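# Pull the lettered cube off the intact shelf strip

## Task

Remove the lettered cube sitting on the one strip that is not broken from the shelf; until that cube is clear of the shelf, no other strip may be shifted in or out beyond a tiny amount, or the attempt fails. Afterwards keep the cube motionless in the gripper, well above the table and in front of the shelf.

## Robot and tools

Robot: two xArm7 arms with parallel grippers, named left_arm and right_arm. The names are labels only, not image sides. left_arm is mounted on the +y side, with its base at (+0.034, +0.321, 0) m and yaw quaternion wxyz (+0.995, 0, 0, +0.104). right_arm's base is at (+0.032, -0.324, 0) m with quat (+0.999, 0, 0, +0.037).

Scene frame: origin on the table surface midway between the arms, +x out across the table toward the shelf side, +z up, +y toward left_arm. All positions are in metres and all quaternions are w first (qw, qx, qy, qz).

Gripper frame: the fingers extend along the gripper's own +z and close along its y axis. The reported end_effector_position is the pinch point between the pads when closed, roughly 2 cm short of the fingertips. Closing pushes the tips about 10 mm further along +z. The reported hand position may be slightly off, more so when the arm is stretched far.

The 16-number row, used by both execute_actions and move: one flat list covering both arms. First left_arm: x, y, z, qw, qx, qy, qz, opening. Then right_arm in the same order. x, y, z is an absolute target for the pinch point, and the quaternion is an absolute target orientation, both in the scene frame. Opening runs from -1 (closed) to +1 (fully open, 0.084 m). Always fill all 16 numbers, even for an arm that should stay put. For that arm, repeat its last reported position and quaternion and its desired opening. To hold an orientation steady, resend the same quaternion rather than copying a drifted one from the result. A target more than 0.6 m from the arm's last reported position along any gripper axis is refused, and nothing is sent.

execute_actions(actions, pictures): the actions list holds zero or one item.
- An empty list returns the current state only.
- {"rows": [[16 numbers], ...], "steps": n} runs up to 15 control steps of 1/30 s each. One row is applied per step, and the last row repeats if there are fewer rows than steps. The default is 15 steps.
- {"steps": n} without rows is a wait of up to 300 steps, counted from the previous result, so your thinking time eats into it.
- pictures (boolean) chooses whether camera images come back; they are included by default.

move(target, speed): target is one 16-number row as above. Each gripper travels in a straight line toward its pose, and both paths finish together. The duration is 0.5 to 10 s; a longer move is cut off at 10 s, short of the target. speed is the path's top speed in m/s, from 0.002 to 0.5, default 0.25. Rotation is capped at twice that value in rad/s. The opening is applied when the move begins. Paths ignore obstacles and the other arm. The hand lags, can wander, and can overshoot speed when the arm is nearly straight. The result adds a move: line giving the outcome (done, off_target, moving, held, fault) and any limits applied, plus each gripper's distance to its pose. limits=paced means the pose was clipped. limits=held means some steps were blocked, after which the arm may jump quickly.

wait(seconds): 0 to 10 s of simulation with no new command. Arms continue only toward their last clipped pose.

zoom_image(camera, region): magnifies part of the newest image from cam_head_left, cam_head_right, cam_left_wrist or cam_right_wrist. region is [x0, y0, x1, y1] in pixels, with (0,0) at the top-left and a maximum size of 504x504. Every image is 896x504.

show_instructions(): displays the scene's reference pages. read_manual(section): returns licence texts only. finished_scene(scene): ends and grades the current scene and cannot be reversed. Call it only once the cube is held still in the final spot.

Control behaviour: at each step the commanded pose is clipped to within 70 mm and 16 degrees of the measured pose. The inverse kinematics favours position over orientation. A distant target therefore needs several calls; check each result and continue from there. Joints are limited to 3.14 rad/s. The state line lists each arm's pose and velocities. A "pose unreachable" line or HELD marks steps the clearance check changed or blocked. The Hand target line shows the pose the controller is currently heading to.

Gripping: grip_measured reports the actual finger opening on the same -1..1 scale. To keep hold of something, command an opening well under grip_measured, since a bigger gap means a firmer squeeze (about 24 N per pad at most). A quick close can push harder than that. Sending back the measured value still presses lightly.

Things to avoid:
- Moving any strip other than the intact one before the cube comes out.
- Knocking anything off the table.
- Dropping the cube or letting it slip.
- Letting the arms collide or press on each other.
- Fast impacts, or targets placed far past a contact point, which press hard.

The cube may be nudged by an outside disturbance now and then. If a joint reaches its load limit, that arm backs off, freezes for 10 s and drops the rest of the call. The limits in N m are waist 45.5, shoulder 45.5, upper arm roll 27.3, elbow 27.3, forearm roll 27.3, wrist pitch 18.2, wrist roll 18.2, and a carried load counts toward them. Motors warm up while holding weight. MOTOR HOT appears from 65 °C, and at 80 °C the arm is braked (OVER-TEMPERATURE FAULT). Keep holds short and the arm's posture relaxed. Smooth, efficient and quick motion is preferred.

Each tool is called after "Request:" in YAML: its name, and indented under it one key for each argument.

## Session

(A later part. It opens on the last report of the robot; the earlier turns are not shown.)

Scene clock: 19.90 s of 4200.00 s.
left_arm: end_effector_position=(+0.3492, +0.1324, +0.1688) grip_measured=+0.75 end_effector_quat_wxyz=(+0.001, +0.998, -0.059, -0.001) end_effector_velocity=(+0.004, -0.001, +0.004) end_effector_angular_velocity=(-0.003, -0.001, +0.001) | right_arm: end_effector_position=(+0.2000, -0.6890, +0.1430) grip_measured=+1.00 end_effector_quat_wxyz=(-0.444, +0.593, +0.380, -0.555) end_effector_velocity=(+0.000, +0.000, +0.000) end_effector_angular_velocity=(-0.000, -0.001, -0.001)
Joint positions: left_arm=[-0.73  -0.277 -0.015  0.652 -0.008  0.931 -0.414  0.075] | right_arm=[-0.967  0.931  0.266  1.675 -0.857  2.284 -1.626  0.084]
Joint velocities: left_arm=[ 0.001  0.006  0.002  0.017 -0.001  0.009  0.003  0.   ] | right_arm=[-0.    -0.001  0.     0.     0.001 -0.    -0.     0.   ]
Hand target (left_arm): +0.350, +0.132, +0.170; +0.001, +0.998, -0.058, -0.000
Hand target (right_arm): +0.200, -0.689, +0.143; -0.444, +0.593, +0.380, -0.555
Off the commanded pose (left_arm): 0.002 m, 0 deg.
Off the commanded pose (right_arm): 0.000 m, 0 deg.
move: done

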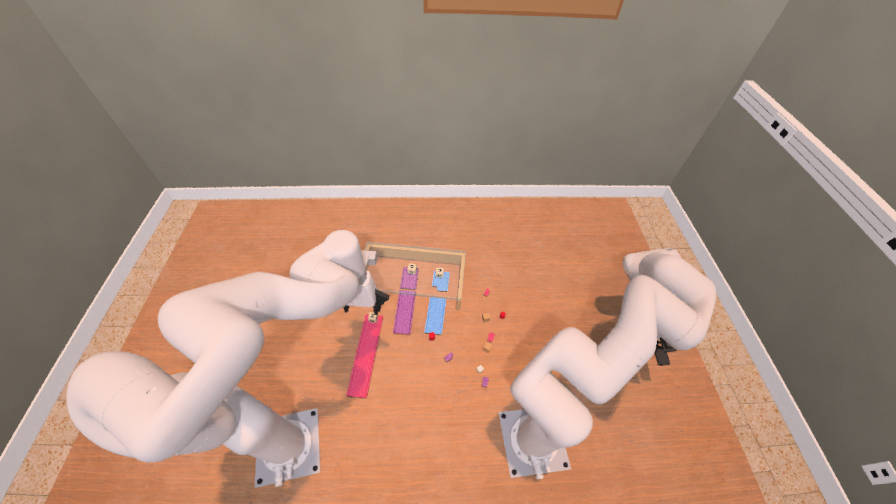

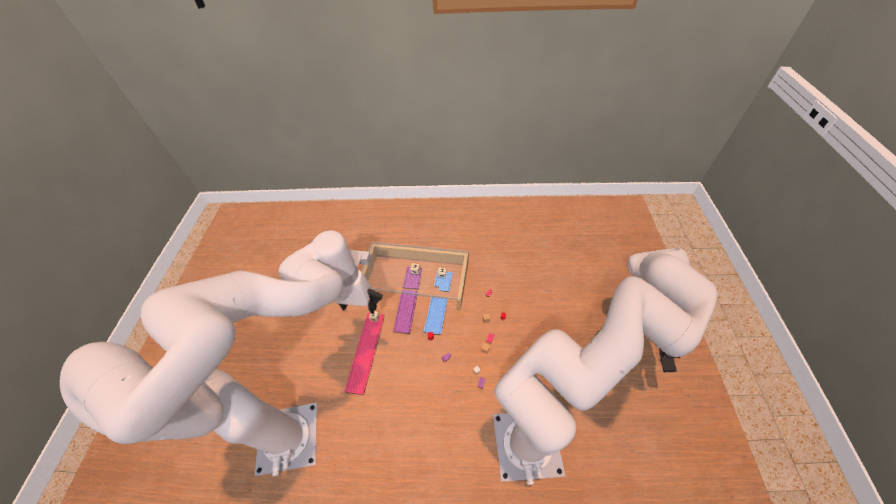

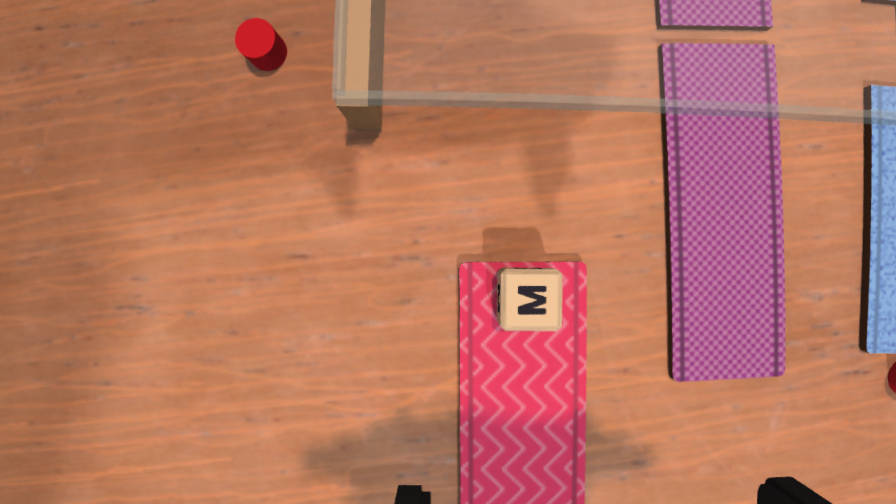

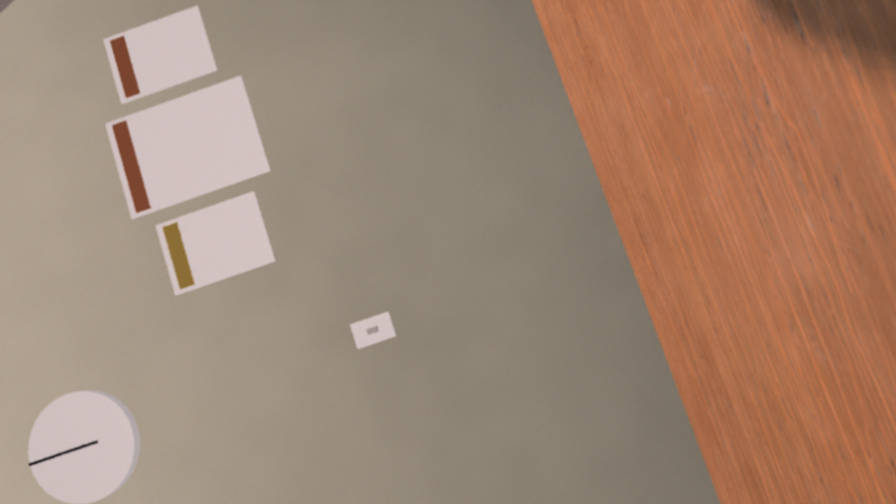

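Request:
move:
  target: [0.393,0.126,0.07,0,1,-0.058,0,0.3, 0.2,-0.689,0.143,-0.444,0.593,0.38,-0.555,1]

Request:
move:
  target: [0.393,0.126,0.031,0,1,-0.058,0,0.3, 0.2,-0.689,0.143,-0.444,0.593,0.38,-0.555,1]
  speed: 0.08

Request:
move:
  target: [0.393,0.126,0.031,0,1,-0.058,0,-0.8, 0.2,-0.689,0.143,-0.444,0.593,0.38,-0.555,1]

Request:
move:
  target: [0.38,0.12,0.2,0,1,-0.058,0,-0.8, 0.2,-0.689,0.143,-0.444,0.593,0.38,-0.555,1]
  speed: 0.15

Scene clock: 24.60 s of 4200.00 s.
left_arm: end_effector_position=(+0.3930, +0.1263, +0.0706) grip_measured=+0.29 end_effector_quat_wxyz=(-0.000, +0.998, -0.058, +0.001) end_effector_velocity=(-0.000, +0.001, -0.003) end_effector_angular_velocity=(+0.002, +0.004, +0.002) | right_arm: end_effector_position=(+0.2000, -0.6890, +0.1430) grip_measured=+1.00 end_effector_quat_wxyz=(-0.444, +0.593, +0.380, -0.555) end_effector_velocity=(-0.000, -0.000, +0.000) end_effector_angular_velocity=(-0.000, -0.000, +0.000)
Joint positions: left_arm=[-0.71   0.06   0.006  0.678  0.001  0.617 -0.382  0.056] | right_arm=[-0.967  0.931  0.266  1.675 -0.857  2.284 -1.626  0.084]
Joint velocities: left_arm=[ 0.002  0.007  0.    -0.001  0.    -0.003  0.     0.   ] | right_arm=[-0.  0. -0.  0. -0. -0. -0.  0.]
Hand target (left_arm): +0.393, +0.126, +0.070; -0.000, +0.998, -0.058, +0.000
Hand target (right_arm): +0.200, -0.689, +0.143; -0.444, +0.593, +0.380, -0.555
Off the commanded pose (left_arm): 0.001 m, 0 deg.
Off the commanded pose (right_arm): 0.000 m, 0 deg.
After step 90, 0.73 s passed at rest.
move: done

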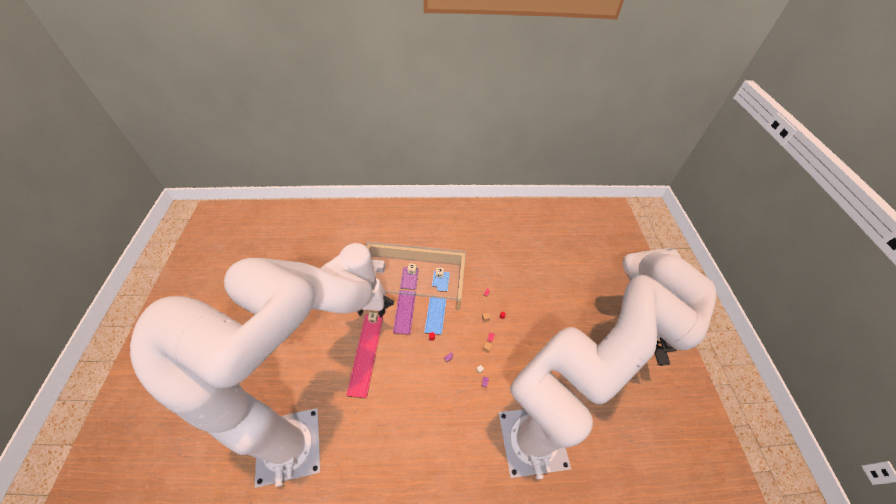

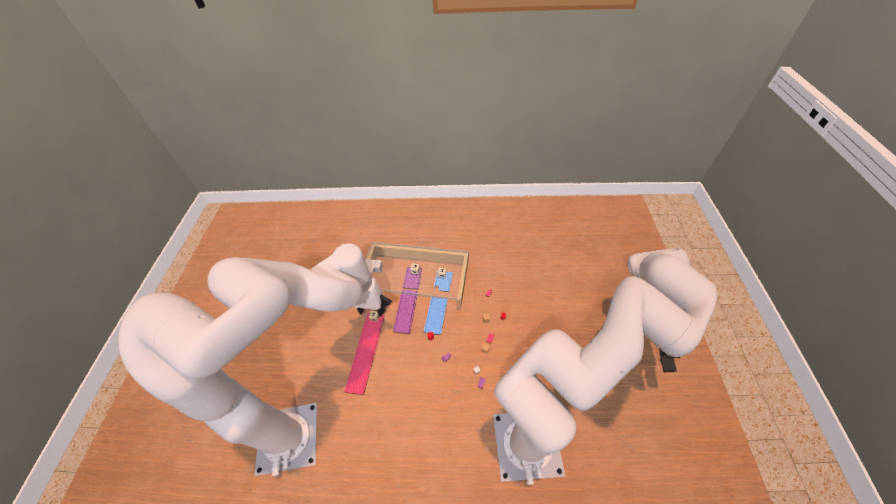

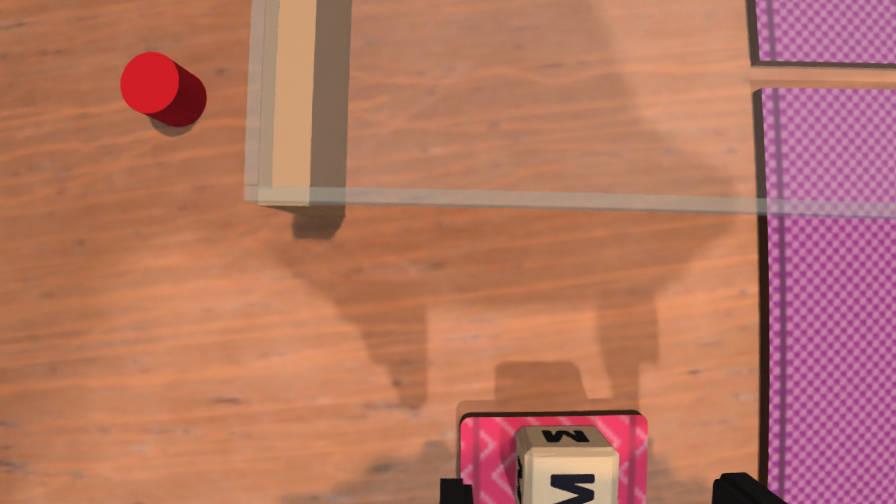

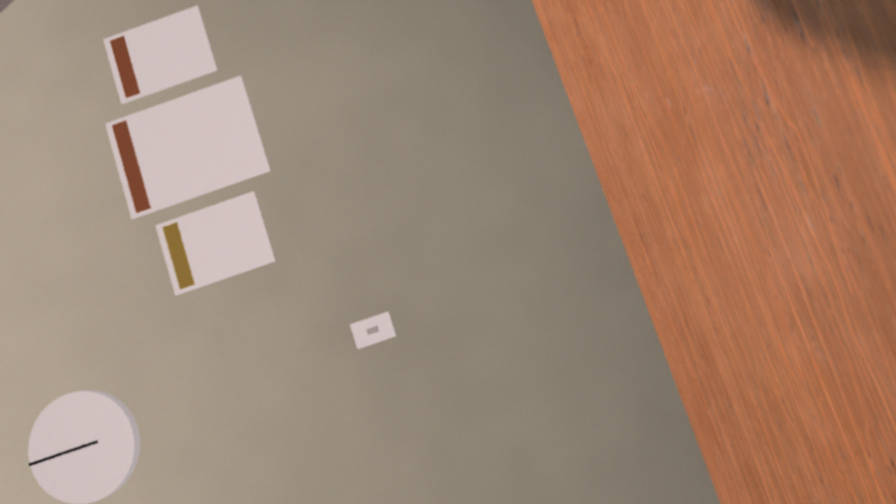

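Scene clock: 25.43 s of 4200.00 s.
left_arm: end_effector_position=(+0.3932, +0.1260, +0.0314) grip_measured=+0.29 end_effector_quat_wxyz=(-0.000, +0.998, -0.058, +0.000) end_effector_velocity=(-0.000, -0.000, -0.001) end_effector_angular_velocity=(-0.000, -0.001, -0.001) | right_arm: end_effector_position=(+0.2000, -0.6890, +0.1430) grip_measured=+1.00 end_effector_quat_wxyz=(-0.444, +0.593, +0.380, -0.555) end_effector_velocity=(-0.000, -0.000, -0.000) end_effector_angular_velocity=(+0.001, +0.001, +0.001)
Joint positions: left_arm=[-0.71   0.168  0.005  0.664 -0.001  0.496 -0.381  0.056] | right_arm=[-0.967  0.931  0.266  1.675 -0.857  2.284 -1.626  0.084]
Joint velocities: left_arm=[-0.     0.003  0.    -0.001  0.    -0.004  0.    -0.   ] | right_arm=[ 0.     0.    -0.    -0.    -0.001  0.    -0.001 -0.   ]
Hand target (left_arm): +0.393, +0.126, +0.031; -0.000, +0.998, -0.058, +0.000
Hand target (right_arm): +0.200, -0.689, +0.143; -0.444, +0.593, +0.380, -0.555
Off the commanded pose (left_arm): 0.000 m, 0 deg.
Off the commanded pose (right_arm): 0.000 m, 0 deg.
move: done

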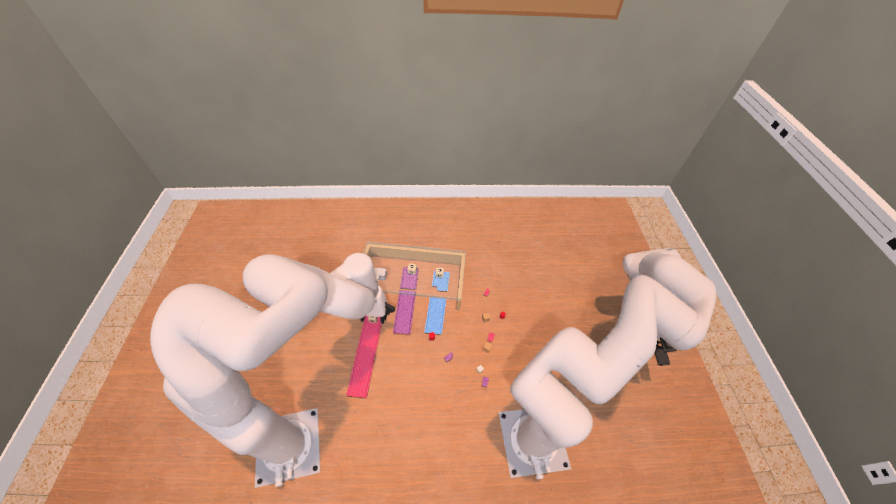

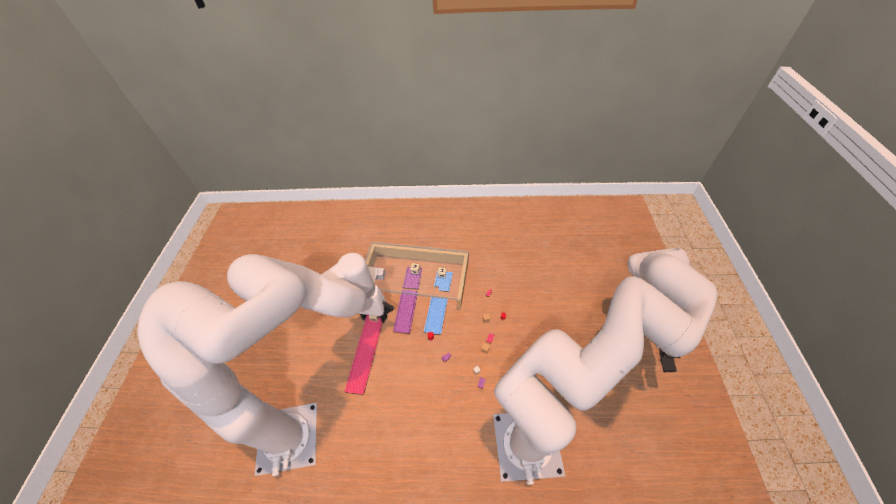

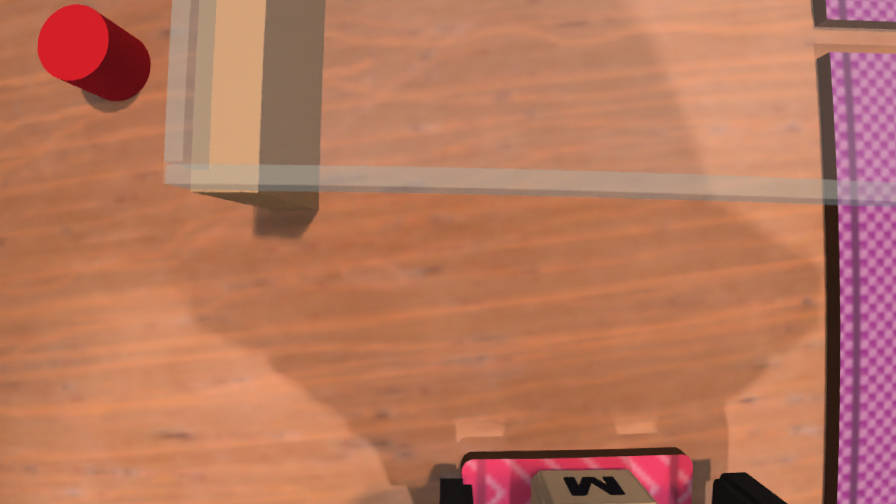

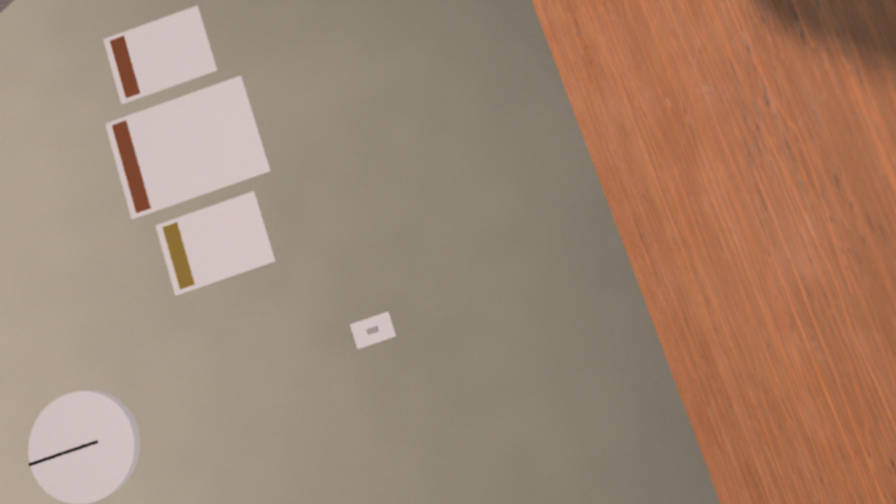

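Scene clock: 26.13 s of 4200.00 s.
left_arm: end_effector_position=(+0.3933, +0.1258, +0.0313) grip_measured=-0.43 end_effector_quat_wxyz=(+0.000, +0.998, -0.058, +0.000) end_effector_velocity=(-0.000, +0.000, -0.000) end_effector_angular_velocity=(+0.001, +0.002, -0.000) | right_arm: end_effector_position=(+0.2000, -0.6890, +0.1430) grip_measured=+1.00 end_effector_quat_wxyz=(-0.444, +0.593, +0.380, -0.555) end_effector_velocity=(-0.000, -0.000, +0.000) end_effector_angular_velocity=(-0.001, +0.000, -0.000)
Joint positions: left_arm=[-0.71   0.169  0.005  0.665 -0.002  0.495 -0.38   0.025] | right_arm=[-0.967  0.931  0.266  1.675 -0.857  2.284 -1.626  0.084]
Joint velocities: left_arm=[ 0.     0.001  0.    -0.     0.     0.001  0.     0.   ] | right_arm=[-0.001 -0.    -0.    -0.    -0.     0.     0.     0.   ]
Hand target (left_arm): +0.393, +0.126, +0.031; -0.000, +0.998, -0.058, +0.000
Hand target (right_arm): +0.200, -0.689, +0.143; -0.444, +0.593, +0.380, -0.555
Off the commanded pose (left_arm): 0.000 m, 0 deg.
Off the commanded pose (right_arm): 0.000 m, 0 deg.
move: done

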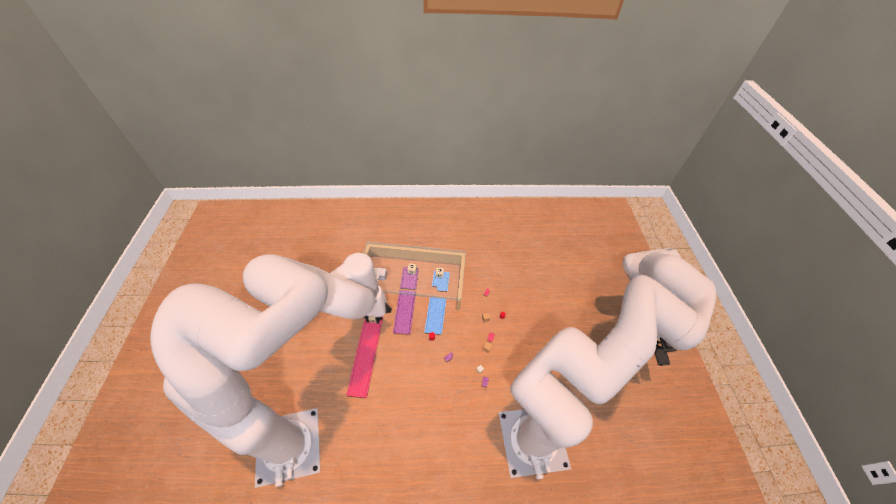

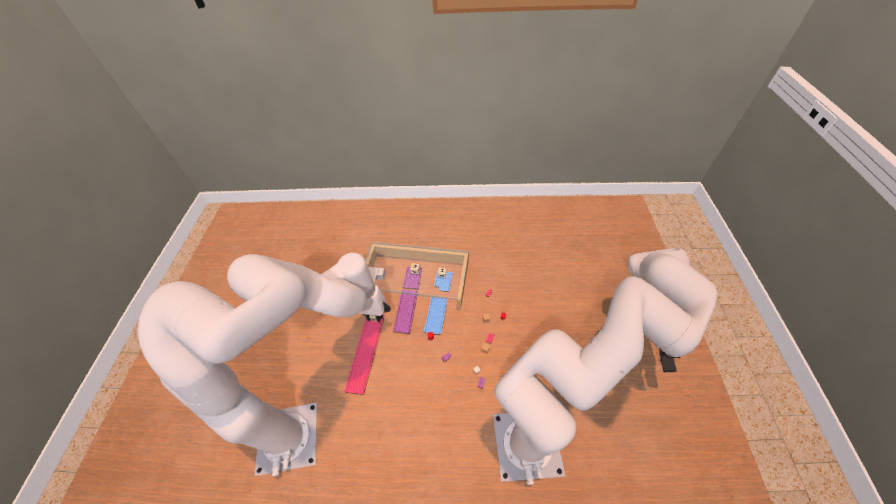

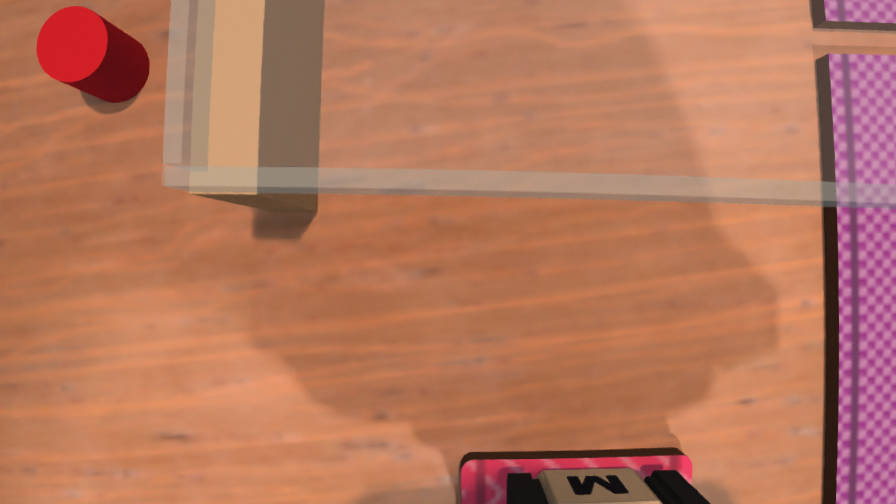

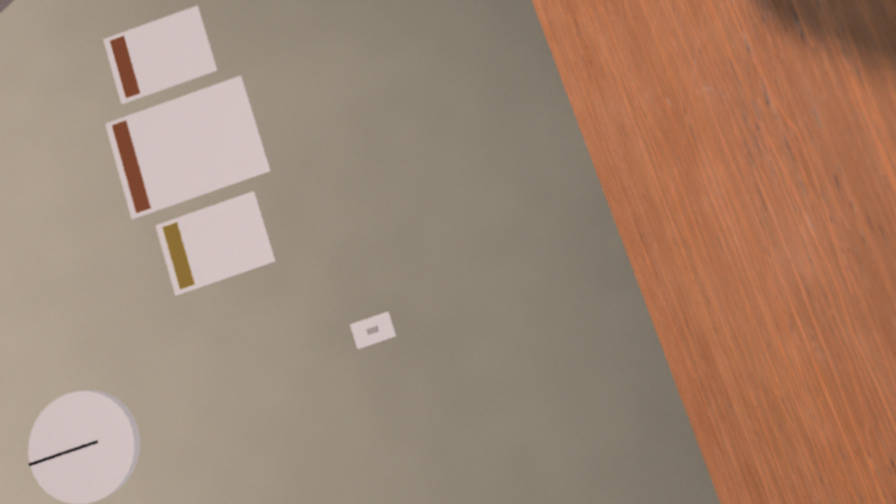

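Scene clock: 27.67 s of 4200.00 s.
left_arm: end_effector_position=(+0.3801, +0.1195, +0.1991) grip_measured=-0.43 end_effector_quat_wxyz=(+0.000, +0.998, -0.058, -0.001) end_effector_velocity=(+0.001, -0.001, +0.004) end_effector_angular_velocity=(-0.003, -0.006, -0.000) | right_arm: end_effector_position=(+0.2000, -0.6890, +0.1430) grip_measured=+1.00 end_effector_quat_wxyz=(-0.444, +0.593, +0.380, -0.555) end_effector_velocity=(+0.000, -0.000, +0.000) end_effector_angular_velocity=(-0.001, -0.001, +0.001)
Joint positions: left_arm=[-0.724 -0.204 -0.009  0.814 -0.004  1.019 -0.406  0.025] | right_arm=[-0.967  0.931  0.266  1.675 -0.857  2.284 -1.626  0.084]
Joint velocities: left_arm=[-0.001 -0.004  0.     0.006  0.001  0.004 -0.     0.   ] | right_arm=[ 0.001 -0.001  0.     0.    -0.    -0.     0.    -0.   ]
Hand target (left_arm): +0.380, +0.119, +0.200; +0.001, +0.998, -0.058, -0.000
Hand target (right_arm): +0.200, -0.689, +0.143; -0.444, +0.593, +0.380, -0.555
Off the commanded pose (left_arm): 0.001 m, 0 deg.
Off the commanded pose (right_arm): 0.000 m, 0 deg.
move: done

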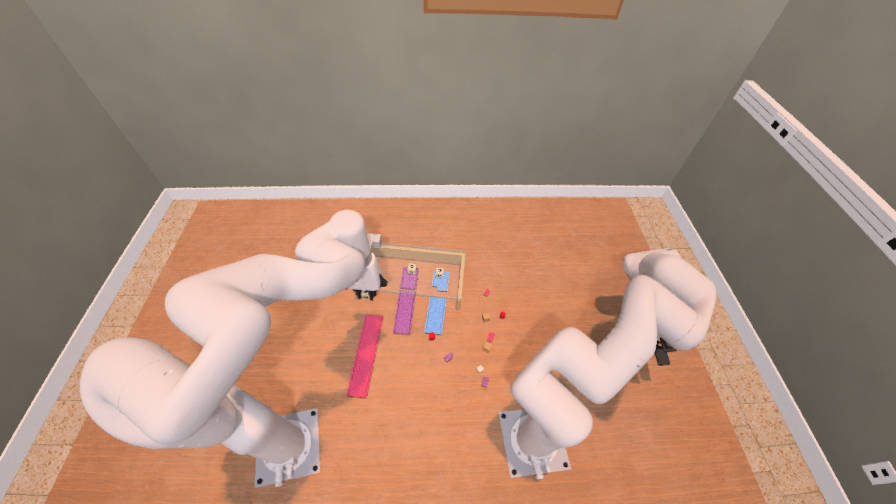

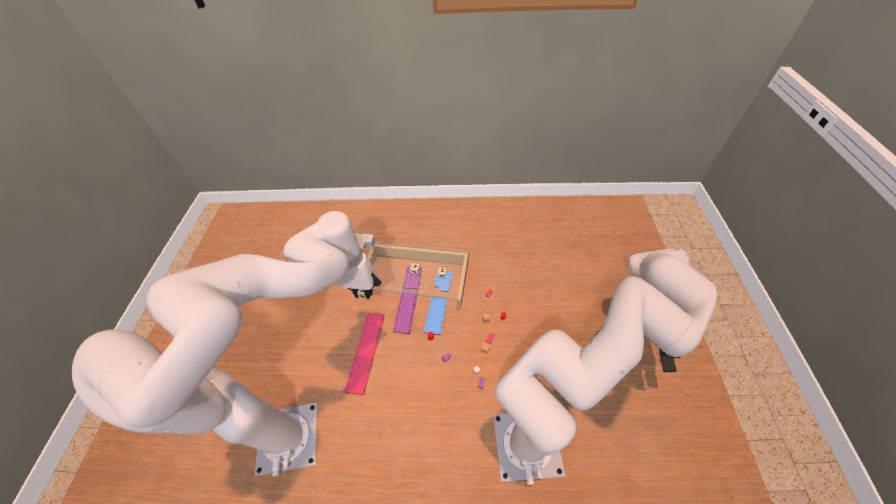

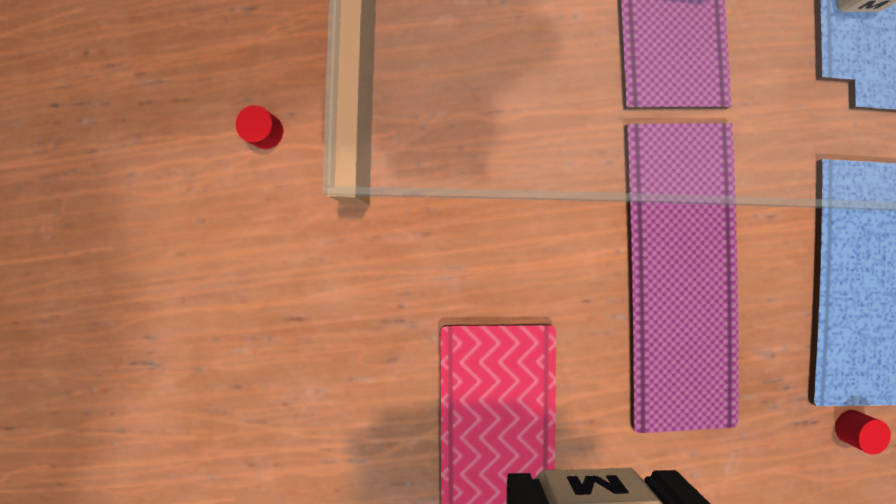

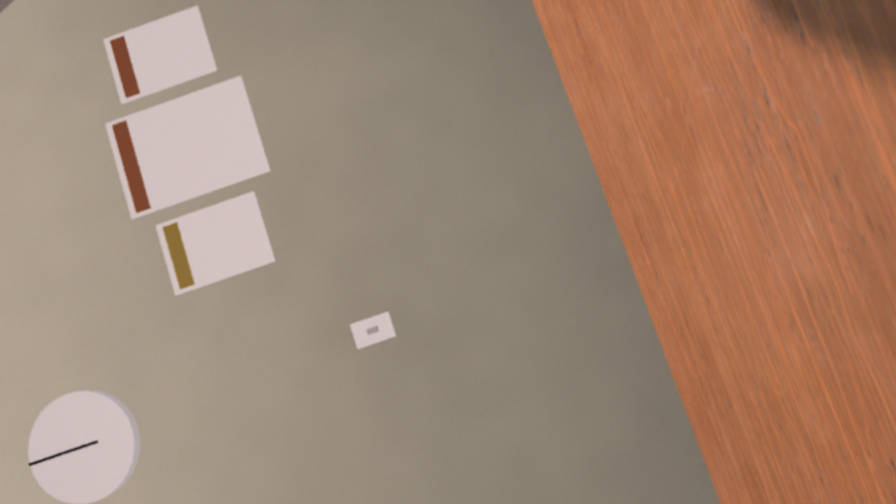

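Request:
finished_scene:
  scene: 2

The scene is finished: the task was done.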